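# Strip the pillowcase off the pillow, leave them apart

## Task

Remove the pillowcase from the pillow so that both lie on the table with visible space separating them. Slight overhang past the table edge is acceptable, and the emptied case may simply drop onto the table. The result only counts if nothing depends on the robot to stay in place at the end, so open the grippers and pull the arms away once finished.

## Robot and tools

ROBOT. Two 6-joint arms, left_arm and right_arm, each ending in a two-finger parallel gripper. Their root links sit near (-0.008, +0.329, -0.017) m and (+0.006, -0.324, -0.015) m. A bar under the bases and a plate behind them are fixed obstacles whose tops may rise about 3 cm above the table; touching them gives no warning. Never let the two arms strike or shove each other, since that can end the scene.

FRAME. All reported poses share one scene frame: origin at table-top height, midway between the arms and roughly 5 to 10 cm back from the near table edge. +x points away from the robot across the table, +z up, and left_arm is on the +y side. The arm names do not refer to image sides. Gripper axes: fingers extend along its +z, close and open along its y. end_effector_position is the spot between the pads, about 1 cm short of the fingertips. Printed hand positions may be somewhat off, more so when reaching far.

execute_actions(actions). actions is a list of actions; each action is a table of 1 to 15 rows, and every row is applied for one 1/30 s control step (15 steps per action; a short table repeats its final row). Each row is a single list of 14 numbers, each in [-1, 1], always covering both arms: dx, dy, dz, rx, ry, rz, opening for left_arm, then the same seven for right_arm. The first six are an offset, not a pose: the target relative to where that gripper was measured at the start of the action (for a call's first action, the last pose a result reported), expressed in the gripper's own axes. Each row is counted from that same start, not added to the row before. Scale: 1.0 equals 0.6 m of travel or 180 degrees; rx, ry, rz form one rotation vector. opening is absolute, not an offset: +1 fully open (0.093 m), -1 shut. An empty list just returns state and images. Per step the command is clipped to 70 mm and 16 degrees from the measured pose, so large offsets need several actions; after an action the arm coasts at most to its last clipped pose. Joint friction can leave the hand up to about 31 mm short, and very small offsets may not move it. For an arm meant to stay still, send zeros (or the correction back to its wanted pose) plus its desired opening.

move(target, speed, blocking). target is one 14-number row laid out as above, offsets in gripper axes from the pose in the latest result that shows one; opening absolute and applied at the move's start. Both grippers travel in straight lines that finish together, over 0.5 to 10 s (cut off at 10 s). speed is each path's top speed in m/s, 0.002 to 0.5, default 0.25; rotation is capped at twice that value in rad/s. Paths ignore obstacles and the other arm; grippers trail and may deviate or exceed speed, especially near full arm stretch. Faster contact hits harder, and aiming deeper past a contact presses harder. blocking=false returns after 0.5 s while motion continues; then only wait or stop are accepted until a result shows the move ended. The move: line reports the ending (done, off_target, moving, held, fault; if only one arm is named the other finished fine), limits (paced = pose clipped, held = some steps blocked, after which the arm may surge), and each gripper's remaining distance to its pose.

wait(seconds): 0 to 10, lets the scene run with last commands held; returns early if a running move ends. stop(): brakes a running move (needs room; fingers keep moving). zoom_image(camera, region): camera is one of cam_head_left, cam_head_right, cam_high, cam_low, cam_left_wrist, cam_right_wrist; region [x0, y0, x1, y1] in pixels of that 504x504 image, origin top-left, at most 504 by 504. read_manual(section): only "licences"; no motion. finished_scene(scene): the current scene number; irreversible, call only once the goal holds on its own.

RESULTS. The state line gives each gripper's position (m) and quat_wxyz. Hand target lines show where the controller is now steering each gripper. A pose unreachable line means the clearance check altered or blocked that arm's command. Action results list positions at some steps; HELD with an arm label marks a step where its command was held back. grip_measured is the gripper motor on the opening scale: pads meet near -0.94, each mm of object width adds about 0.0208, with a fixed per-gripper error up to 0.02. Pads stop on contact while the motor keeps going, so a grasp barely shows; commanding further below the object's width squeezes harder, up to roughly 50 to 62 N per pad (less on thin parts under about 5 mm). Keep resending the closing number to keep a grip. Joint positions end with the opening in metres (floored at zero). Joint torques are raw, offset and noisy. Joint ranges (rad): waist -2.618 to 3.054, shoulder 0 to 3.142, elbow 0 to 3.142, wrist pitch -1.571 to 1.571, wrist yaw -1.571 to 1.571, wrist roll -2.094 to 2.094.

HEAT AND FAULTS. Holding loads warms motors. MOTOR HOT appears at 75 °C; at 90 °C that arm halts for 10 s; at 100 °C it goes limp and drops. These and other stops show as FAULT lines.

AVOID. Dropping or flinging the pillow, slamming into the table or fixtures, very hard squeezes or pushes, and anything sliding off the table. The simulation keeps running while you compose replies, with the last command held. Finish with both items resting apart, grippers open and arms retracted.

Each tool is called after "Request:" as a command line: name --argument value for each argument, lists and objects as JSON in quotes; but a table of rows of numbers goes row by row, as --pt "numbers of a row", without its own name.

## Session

Request:
execute_actions --actions '[]'

Scene clock: 0.00 s.
left_arm: end_effector_position=(+0.1069, +0.5005, +0.1116) grip_measured=+1.000 end_effector_quat_wxyz=(+0.372, -0.200, +0.897, +0.127) | right_arm: end_effector_position=(+0.1046, +0.0624, +0.1365) grip_measured=+0.997 end_effector_quat_wxyz=(-0.471, +0.676, -0.202, -0.529)
Joint positions: left_arm=[ 1.371  0.654  0.55  -0.856  0.565  0.81   0.093] | right_arm=[ 0.905  1.898  0.627  1.267 -1.207 -0.428  0.093]
Joint velocities: left_arm=[ 0.002 -0.012 -0.007 -0.022 -0.007  0.037  0.   ] | right_arm=[-0.012 -0.017  0.002 -0.007  0.007 -0.037  0.   ]
Joint torques (N m, as the arm reports them, + toward a larger angle): no reading
Hand target (left_arm): +0.107, +0.501, +0.112; +0.372, -0.200, +0.897, +0.127
Hand target (right_arm): +0.105, +0.062, +0.136; -0.471, +0.676, -0.202, -0.529

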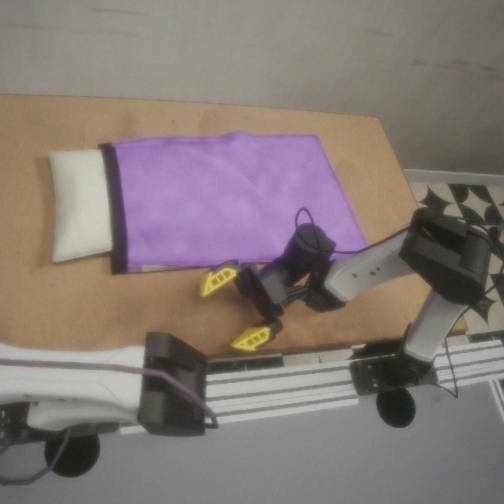

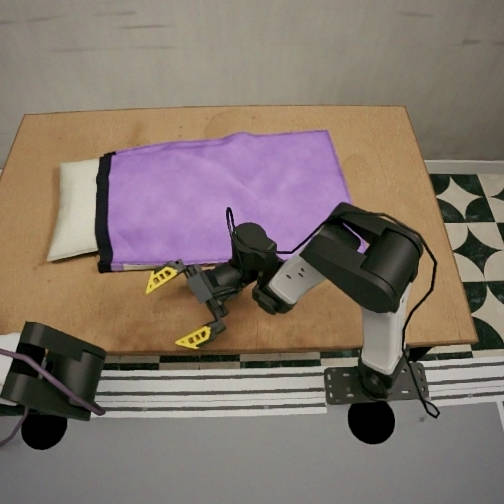

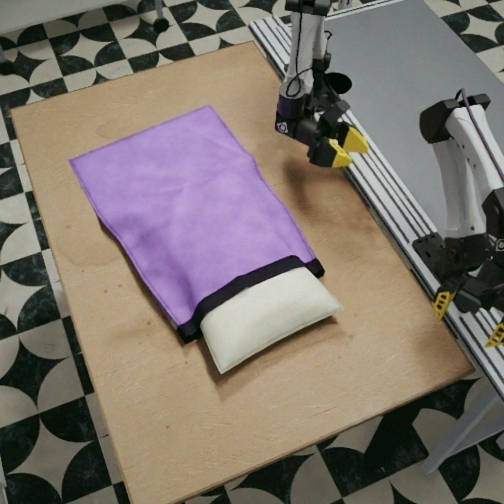

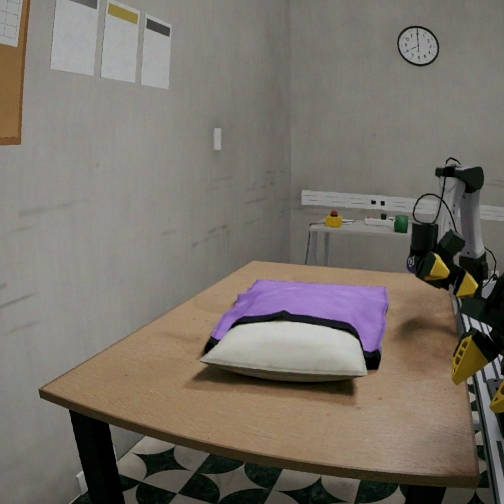

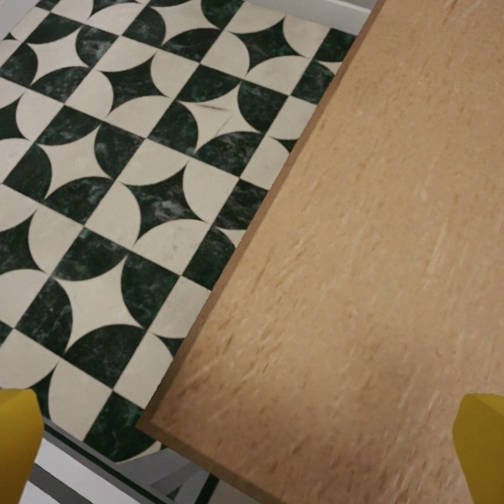

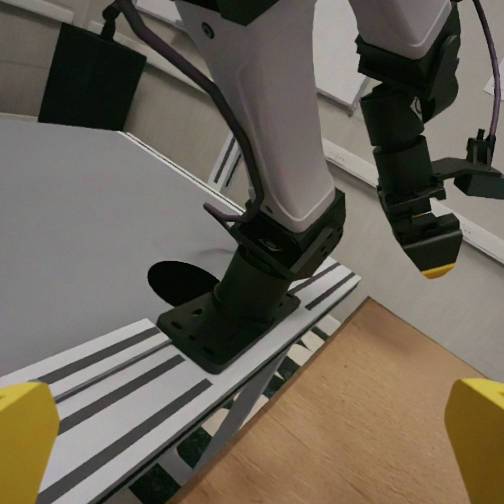

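Request:
move --target '[-0.155,-0.292,0.225,0.265,0.125,-0.302,0.3,-0.12,-0.07,-0.61,0.47,0.419,0.601,0.3]'

Scene clock: 13.40 s.
left_arm: end_effector_position=(+0.3254, +0.4221, +0.0661) grip_measured=+0.301 end_effector_quat_wxyz=(+0.260, -0.442, +0.737, -0.441) | right_arm: end_effector_position=(+0.3012, -0.2465, +0.2183) grip_measured=+0.302 end_effector_quat_wxyz=(+0.074, -0.011, +0.997, +0.021)
Joint positions: left_arm=[ 0.613  1.563  0.671 -0.066  0.908 -0.719  0.06 ] | right_arm=[ 0.255  1.638  1.778 -1.565  0.005  0.243  0.06 ]
Joint velocities: left_arm=[ 0.002  0.002 -0.002 -0.022  0.007  0.022  0.   ] | right_arm=[-0.012  0.012  0.002 -0.051 -0.051 -0.037 -0.   ]
Joint torques (N m, as the arm reports them, + toward a larger angle): left_arm=[-0.73 -5.26  8.42  1.83  0.68  0.11] | right_arm=[-0.51 -5.37  9.58  0.59  0.15  0.17]
Hand target (left_arm): +0.331, +0.420, +0.068; +0.260, -0.434, +0.737, -0.448
Hand target (right_arm): +0.304, -0.250, +0.218; +0.067, -0.004, +0.998, +0.016
Off the commanded pose (left_arm): 0.007 m, 1 deg.
Off the commanded pose (right_arm): 0.002 m, 9 deg.
joint sent to its limit (right arm) — the command would take joint 4 (wrist pitch) past its lower limit, so that joint was sent only as far as its limit.
move: off_target (right_arm)

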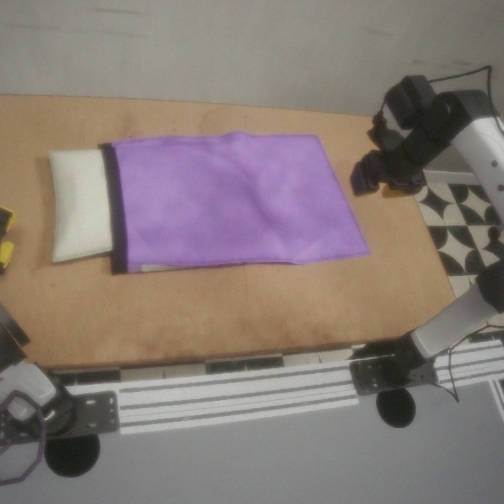

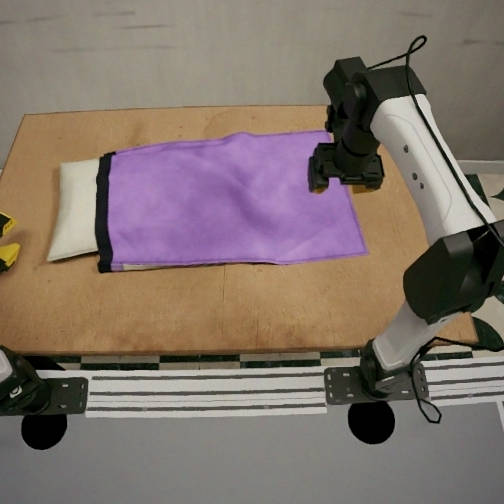

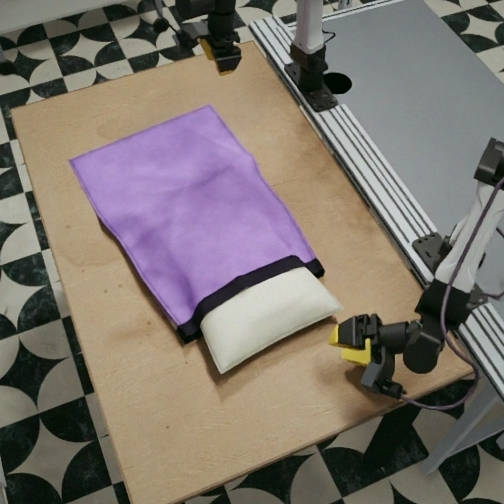

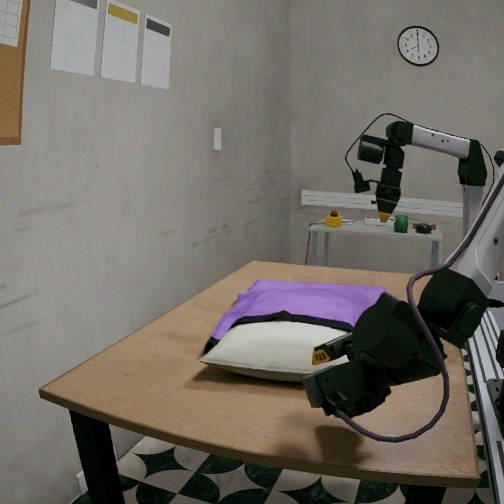

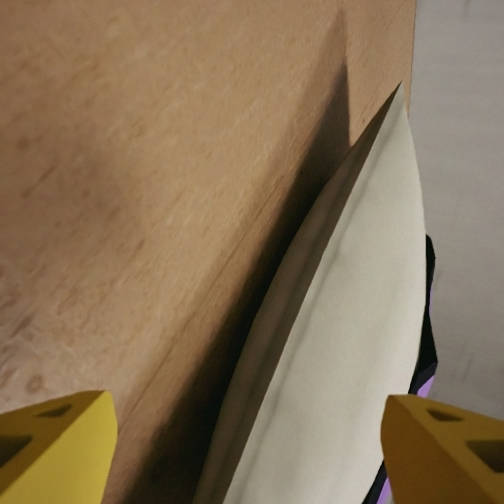

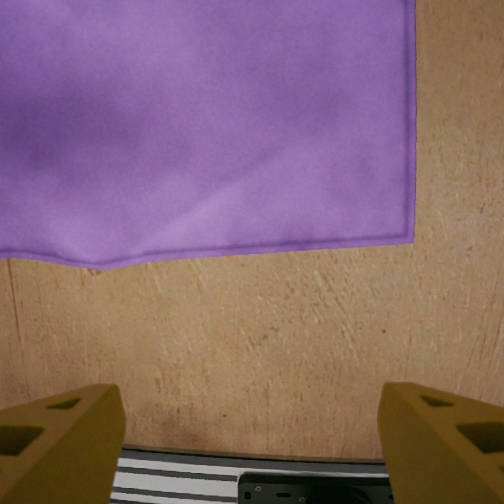

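Request:
move --target '[0.048,-0.02,0.115,0,0,0,0.3,-0.13,-0.13,0.35,0.013,0.045,0,0.3]' --speed 0.15

Scene clock: 22.50 s.
left_arm: end_effector_position=(+0.3739, +0.3690, +0.0552) grip_measured=+0.301 end_effector_quat_wxyz=(+0.270, -0.435, +0.735, -0.444) | right_arm: end_effector_position=(+0.4007, -0.3074, +0.0158) grip_measured=+0.302 end_effector_quat_wxyz=(-0.015, -0.014, +1.000, +0.003)
Joint positions: left_arm=[ 0.354  1.655  0.619  0.317  0.741 -1.008  0.06 ] | right_arm=[ 0.033  2.133  1.625 -1.1    0.005  0.018  0.06 ]
Joint velocities: left_arm=[-0.002 -0.007 -0.007  0.066 -0.007  0.022 -0.001] | right_arm=[ 0.012  0.012  0.007  0.037 -0.051  0.022 -0.   ]
Joint torques (N m, as the arm reports them, + toward a larger angle): left_arm=[-0.63 -5.92  5.06  2.24  0.2   0.1 ] | right_arm=[ -0.36 -11.24   9.56   0.54   0.12   0.05]
Hand target (left_arm): +0.370, +0.364, +0.043; +0.259, -0.442, +0.737, -0.441
Hand target (right_arm): +0.412, -0.311, +0.018; +0.003, -0.012, +1.000, +0.001
Off the commanded pose (left_arm): 0.012 m, 2 deg.
Off the commanded pose (right_arm): 0.013 m, 2 deg.
move: off_target (left_arm, right_arm)

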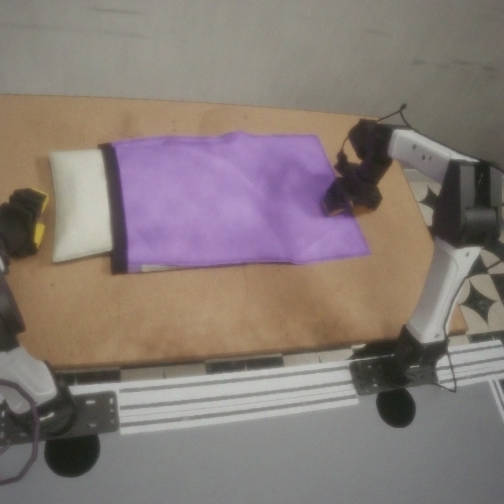

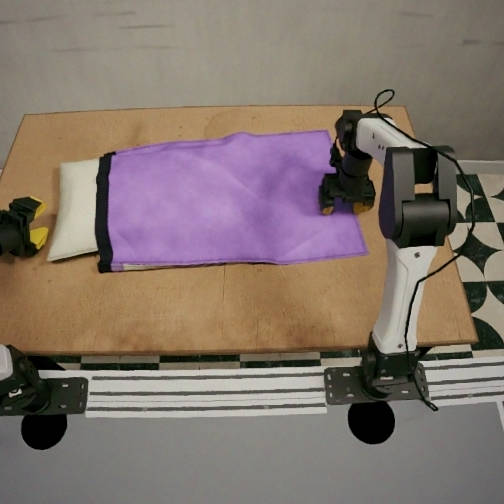

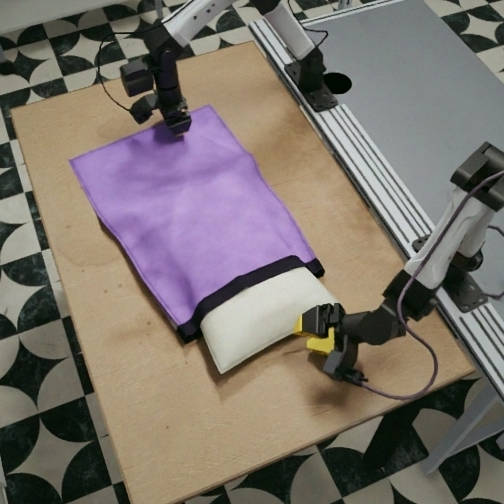

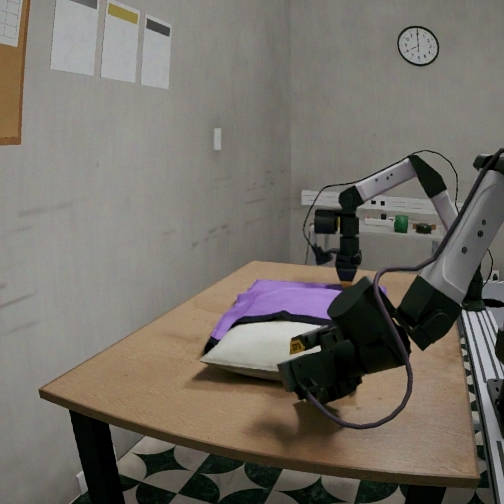

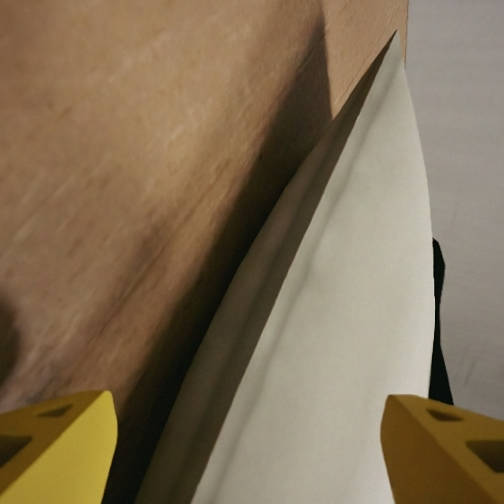

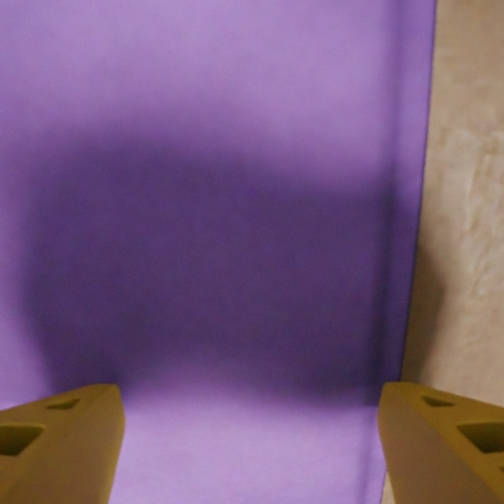

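Request:
move --target '[0.093,-0.035,0.1,0,0,0,0.3,0,0,0.04,0,0,0,0.6]' --speed 0.06

Request:
move --target '[0,0,0,0,0,0,-1,0,0,0.02,0,0,0,0.6]'

Request:
move --target '[0,0,0,0,0,0,-1,0,0,0.02,0,0,0,-1]'

Request:
move --target '[-0.07,0,-0.04,0,0,0,-1,0,-0.1,-0.08,0,0,0,-1]' --speed 0.06

Scene clock: 30.87 s.
left_arm: end_effector_position=(+0.4077, +0.2943, +0.0578) grip_measured=+0.301 end_effector_quat_wxyz=(+0.282, -0.428, +0.732, -0.449) | right_arm: end_effector_position=(+0.4032, -0.3070, +0.0111) grip_measured=+0.598 end_effector_quat_wxyz=(-0.007, -0.014, +1.000, +0.004)
Joint positions: left_arm=[ 0.065  1.718  0.619  0.536  0.51  -1.224  0.06 ] | right_arm=[ 0.033  2.133  1.607 -1.066  0.003  0.018  0.074]
Joint velocities: left_arm=[ 0.017  0.007  0.002  0.007 -0.11  -0.007 -0.   ] | right_arm=[-0.017  0.012  0.017 -0.051 -0.022 -0.022  0.   ]
Joint torques (N m, as the arm reports them, + toward a larger angle): left_arm=[-0.82 -6.34  5.    2.51  0.1   0.08] | right_arm=[ 0.18 -9.99  4.25  0.83  0.1   0.13]
Hand target (left_arm): +0.402, +0.289, +0.045; +0.269, -0.435, +0.735, -0.445
Hand target (right_arm): +0.399, -0.307, -0.008; -0.015, -0.014, +1.000, +0.002
Off the commanded pose (left_arm): 0.014 m, 2 deg.
Off the commanded pose (right_arm): 0.020 m, 1 deg.
move: off_target (left_arm, right_arm)

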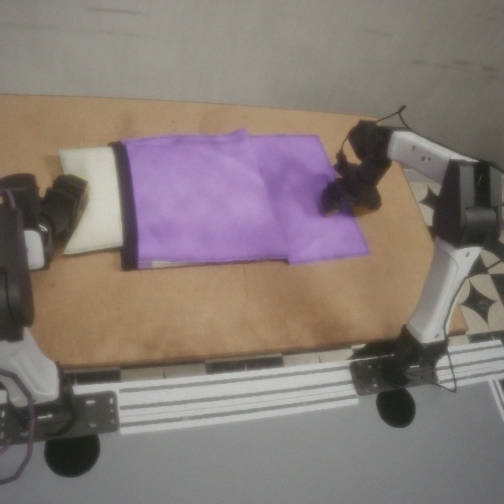

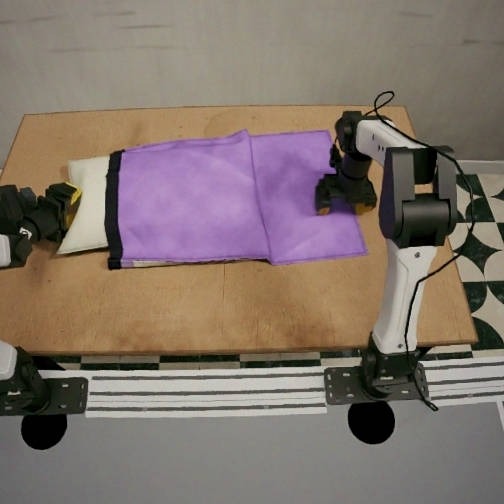

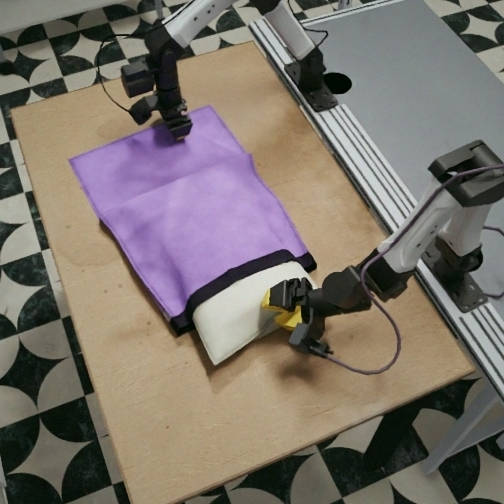

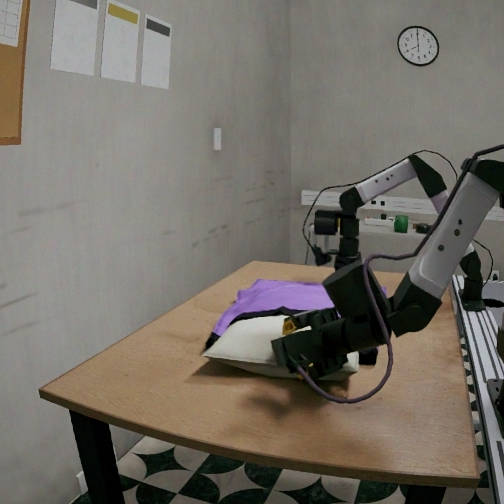

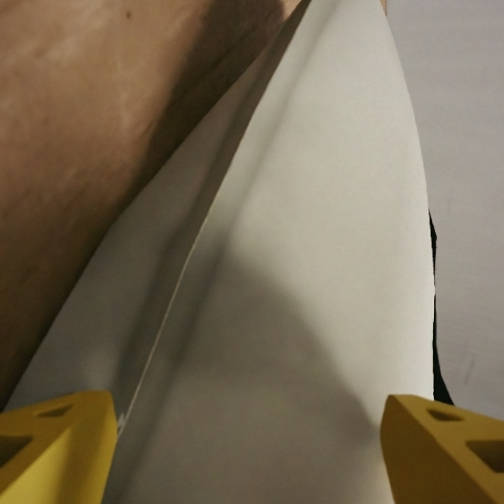

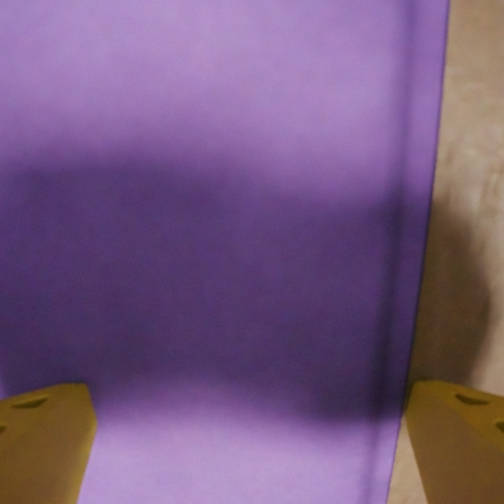

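Scene clock: 31.57 s.
left_arm: end_effector_position=(+0.4077, +0.2943, +0.0578) grip_measured=-0.986 end_effector_quat_wxyz=(+0.282, -0.428, +0.732, -0.449) | right_arm: end_effector_position=(+0.4031, -0.3070, +0.0111) grip_measured=+0.598 end_effector_quat_wxyz=(-0.007, -0.014, +1.000, +0.004)
Joint positions: left_arm=[ 0.065  1.718  0.619  0.536  0.51  -1.224  0.   ] | right_arm=[ 0.033  2.133  1.607 -1.066  0.003  0.018  0.074]
Joint velocities: left_arm=[-0.017 -0.022 -0.007  0.051 -0.022 -0.037  0.   ] | right_arm=[ 0.007  0.002  0.002 -0.007 -0.007  0.051 -0.   ]
Joint torques (N m, as the arm reports them, + toward a larger angle): left_arm=[ 0.28 -8.26  7.    2.31  0.19  0.16] | right_arm=[  0.16 -10.92   5.28   0.77   0.08   0.12]
Hand target (left_arm): +0.408, +0.294, +0.058; +0.282, -0.428, +0.732, -0.449
Hand target (right_arm): +0.403, -0.307, -0.001; -0.007, -0.014, +1.000, +0.003
Off the commanded pose (left_arm): 0.000 m, 0 deg.
Off the commanded pose (right_arm): 0.012 m, 0 deg.
move: off_target (right_arm)

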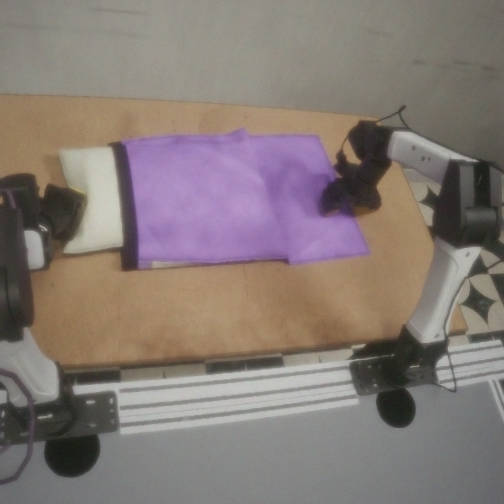

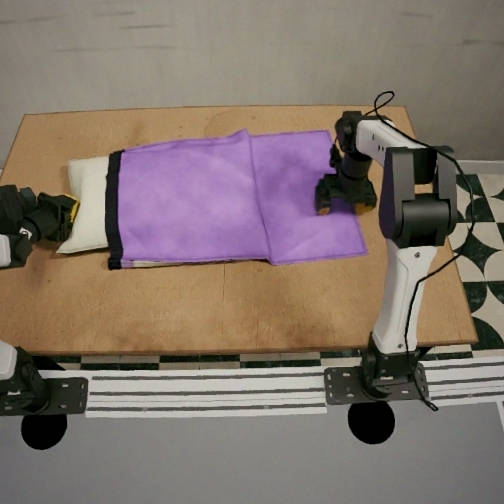

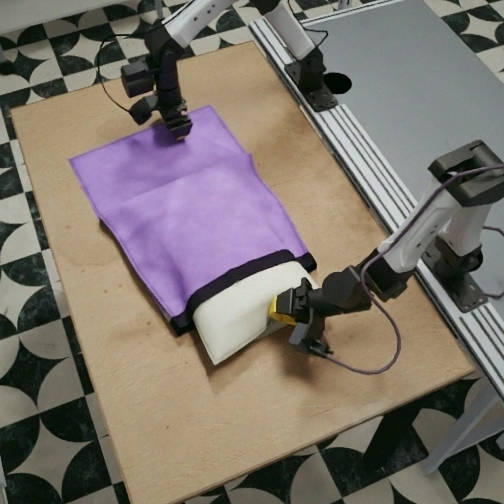

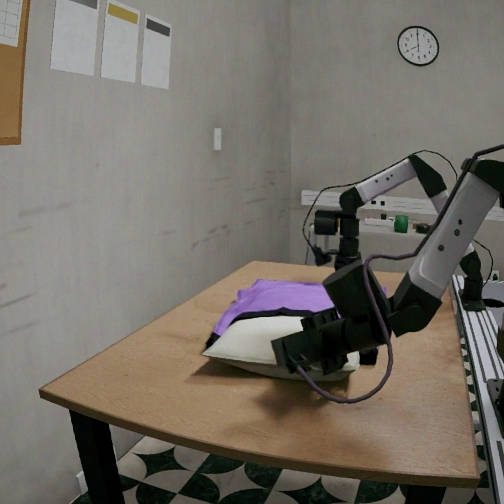

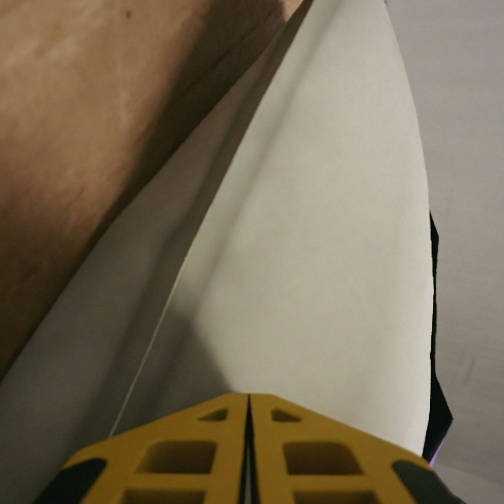

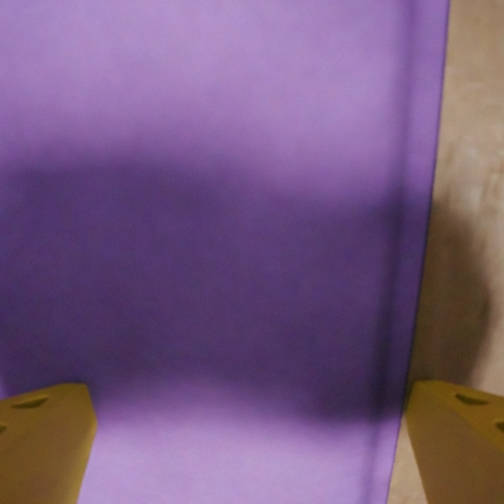

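Scene clock: 32.27 s.
left_arm: end_effector_position=(+0.4077, +0.2943, +0.0578) grip_measured=-0.986 end_effector_quat_wxyz=(+0.282, -0.428, +0.732, -0.449) | right_arm: end_effector_position=(+0.4034, -0.3038, +0.0119) grip_measured=-0.988 end_effector_quat_wxyz=(-0.006, -0.014, +1.000, +0.013)
Joint positions: left_arm=[ 0.065  1.718  0.619  0.536  0.51  -1.224  0.   ] | right_arm=[ 0.033  2.131  1.607 -1.065 -0.016  0.018  0.   ]
Joint velocities: left_arm=[ 0.002 -0.002  0.012 -0.051  0.007 -0.051  0.   ] | right_arm=[-0.012 -0.007  0.007 -0.125 -0.051  0.037  0.   ]
Joint torques (N m, as the arm reports them, + toward a larger angle): left_arm=[ 0.28 -8.26  6.99  2.31  0.19  0.16] | right_arm=[  0.15 -10.76   5.3    0.76   0.24   0.11]
Hand target (left_arm): +0.408, +0.294, +0.058; +0.282, -0.428, +0.732, -0.449
Hand target (right_arm): +0.403, -0.307, -0.000; -0.008, -0.014, +1.000, +0.004
Off the commanded pose (left_arm): 0.000 m, 0 deg.
Off the commanded pose (right_arm): 0.013 m, 1 deg.
move: off_target (right_arm)

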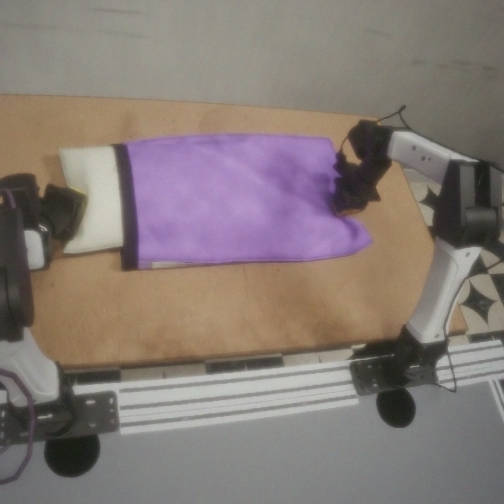

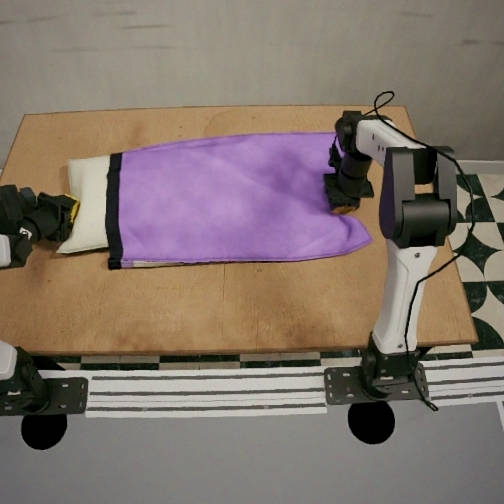

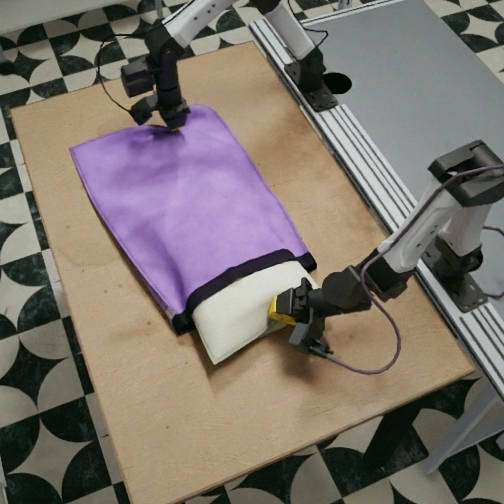

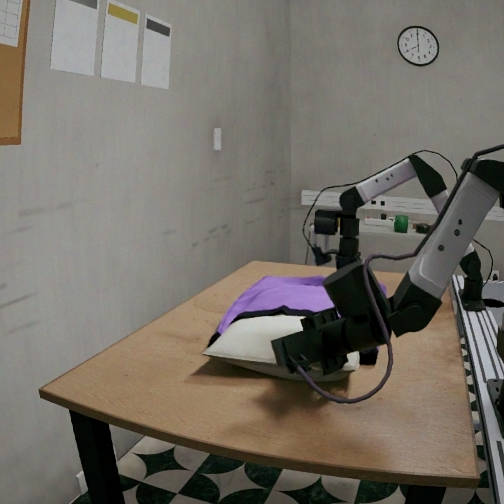

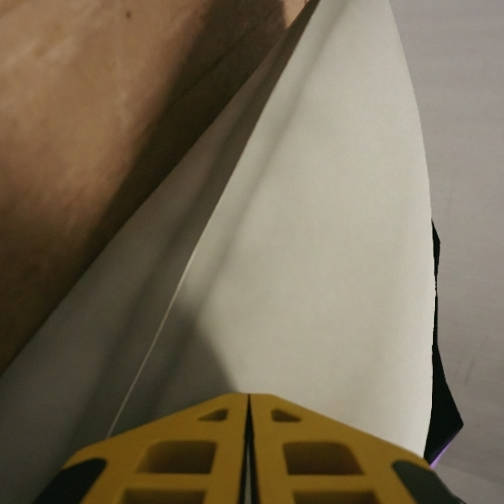

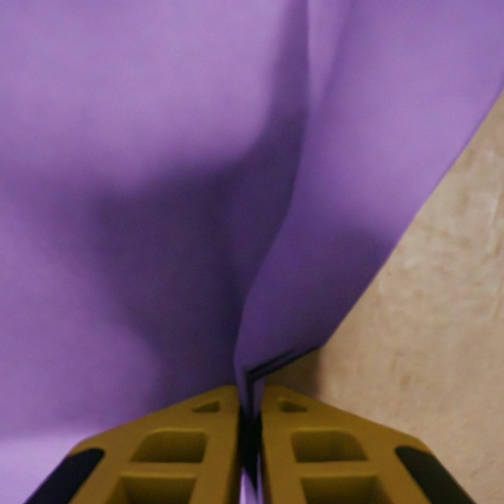

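Scene clock: 33.97 s.
left_arm: end_effector_position=(+0.4058, +0.3404, +0.0591) grip_measured=-0.986 end_effector_quat_wxyz=(+0.275, -0.438, +0.731, -0.444) | right_arm: end_effector_position=(+0.4034, -0.3592, +0.0439) grip_measured=-0.988 end_effector_quat_wxyz=(-0.017, -0.016, +1.000, +0.020)
Joint positions: left_arm=[ 0.218  1.718  0.675  0.408  0.627 -1.13   0.   ] | right_arm=[-0.109  2.131  1.738 -1.221 -0.025 -0.129  0.   ]
Joint velocities: left_arm=[-0.002 -0.002  0.002 -0.037  0.022  0.066  0.   ] | right_arm=[ 0.007  0.017  0.007  0.022 -0.037  0.037  0.   ]
Joint torques (N m, as the arm reports them, + toward a larger angle): left_arm=[  0.7  -10.14   8.91   1.99   0.43   0.26] | right_arm=[ -0.55 -13.82   9.76   0.12   0.15   0.06]
Hand target (left_arm): +0.408, +0.342, +0.070; +0.282, -0.428, +0.732, -0.448
Hand target (right_arm): +0.405, -0.366, +0.057; -0.007, -0.014, +1.000, +0.014
Off the commanded pose (left_arm): 0.011 m, 1 deg.
Off the commanded pose (right_arm): 0.016 m, 2 deg.
move: off_target (left_arm, right_arm)

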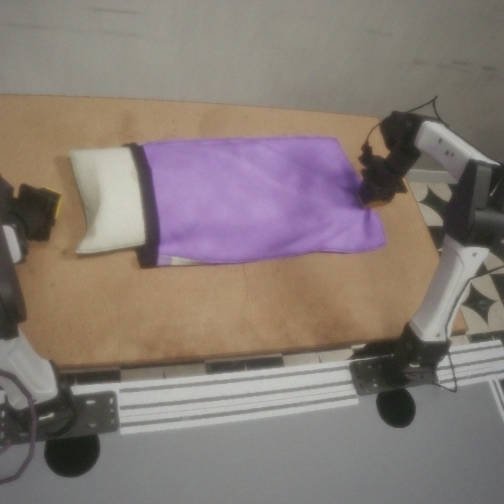

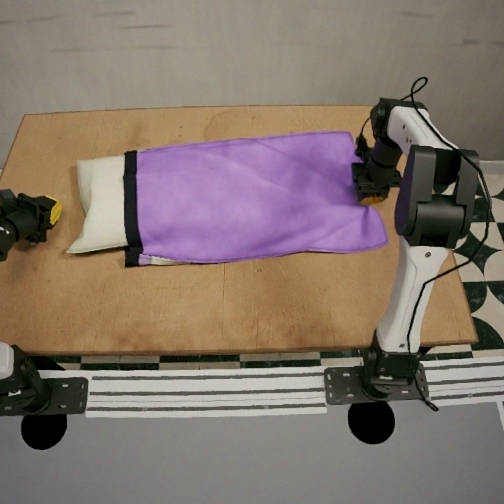

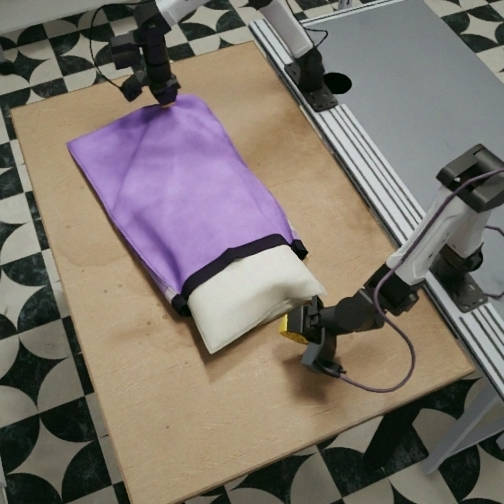

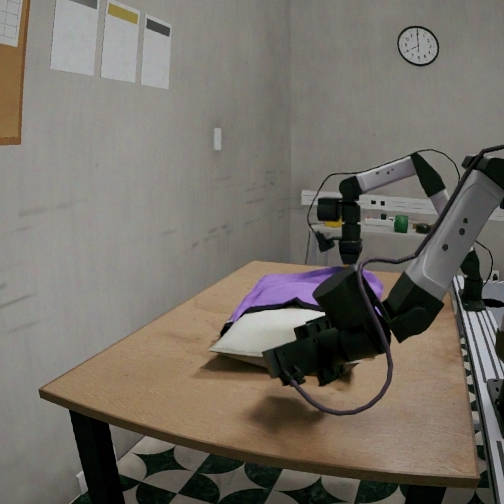

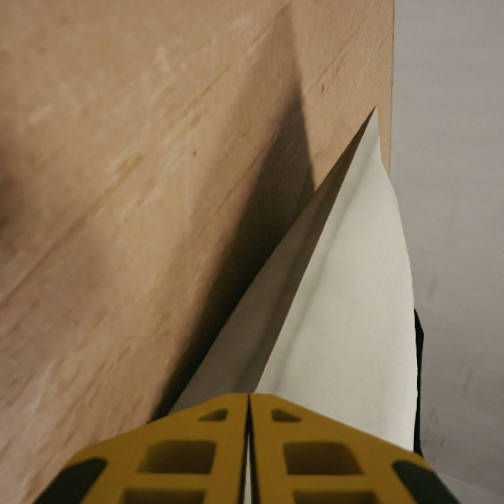

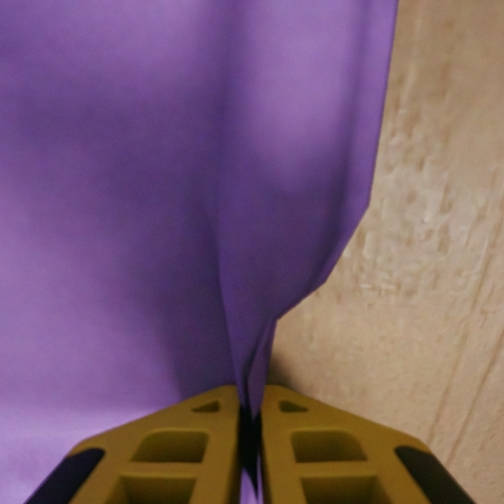

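Request:
move --target '[0.11,0.118,-0.2,-0.08,0,0,0.3,0,0,0,0,0,0,-1]' --speed 0.12

Scene clock: 40.83 s.
left_arm: end_effector_position=(+0.2593, +0.3471, +0.0569) grip_measured=+0.298 end_effector_quat_wxyz=(+0.225, -0.465, +0.779, -0.356) | right_arm: end_effector_position=(+0.4032, -0.3586, +0.0439) grip_measured=-0.988 end_effector_quat_wxyz=(-0.017, -0.016, +0.999, +0.022)
Joint positions: left_arm=[ 0.385  1.102  0.425 -0.282  0.615 -0.838  0.06 ] | right_arm=[-0.109  2.131  1.738 -1.223 -0.029 -0.13   0.   ]
Joint velocities: left_arm=[-0.007 -0.007  0.017 -0.022  0.066 -0.007 -0.001] | right_arm=[-0.007  0.002 -0.002 -0.037 -0.037  0.007  0.   ]
Joint torques (N m, as the arm reports them, + toward a larger angle): left_arm=[ 0.99 -4.1   6.66  1.55  0.23  0.27] | right_arm=[  0.14 -12.09   7.74   0.34   0.09   0.13]
Hand target (left_arm): +0.252, +0.347, +0.051; +0.219, -0.470, +0.781, -0.349
Hand target (right_arm): +0.403, -0.359, +0.044; -0.017, -0.016, +1.000, +0.020
Off the commanded pose (left_arm): 0.010 m, 1 deg.
Off the commanded pose (right_arm): 0.001 m, 0 deg.
move: done

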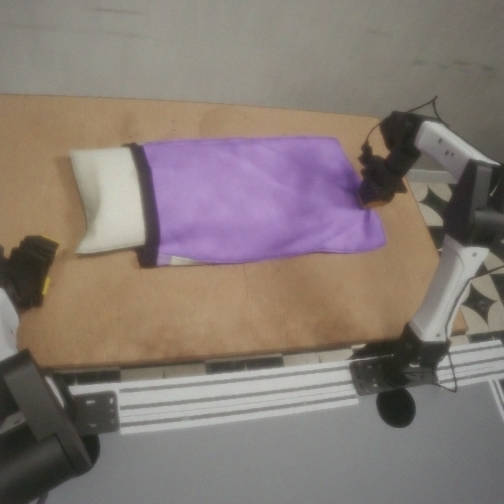

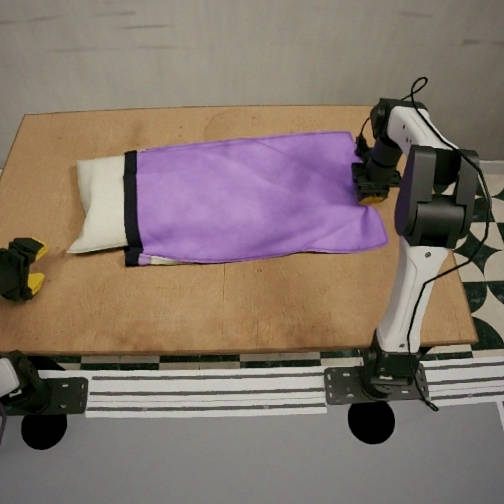

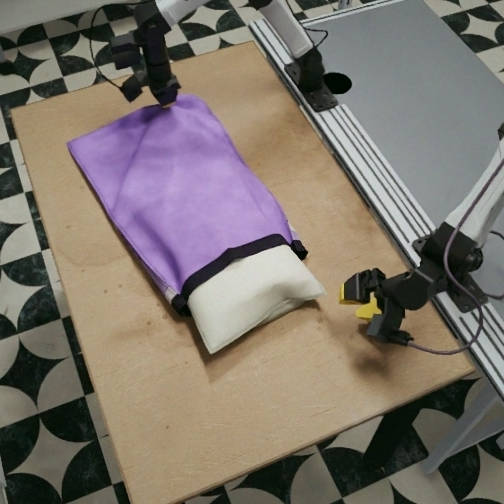

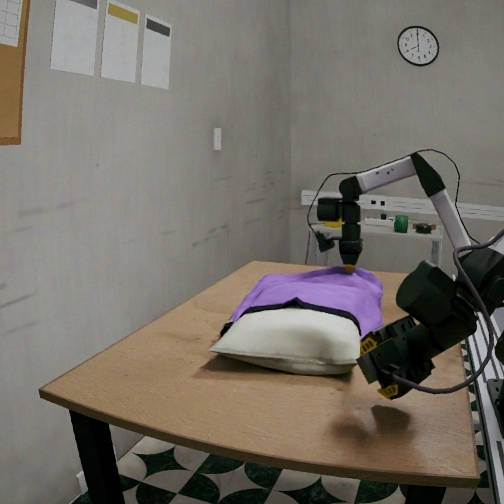

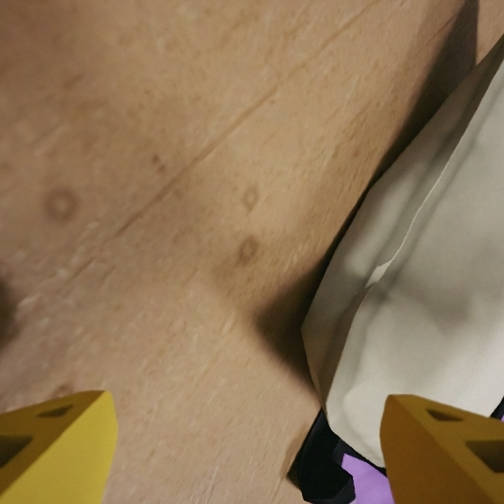

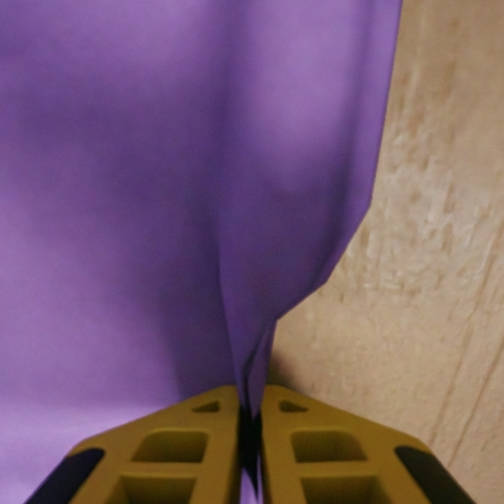

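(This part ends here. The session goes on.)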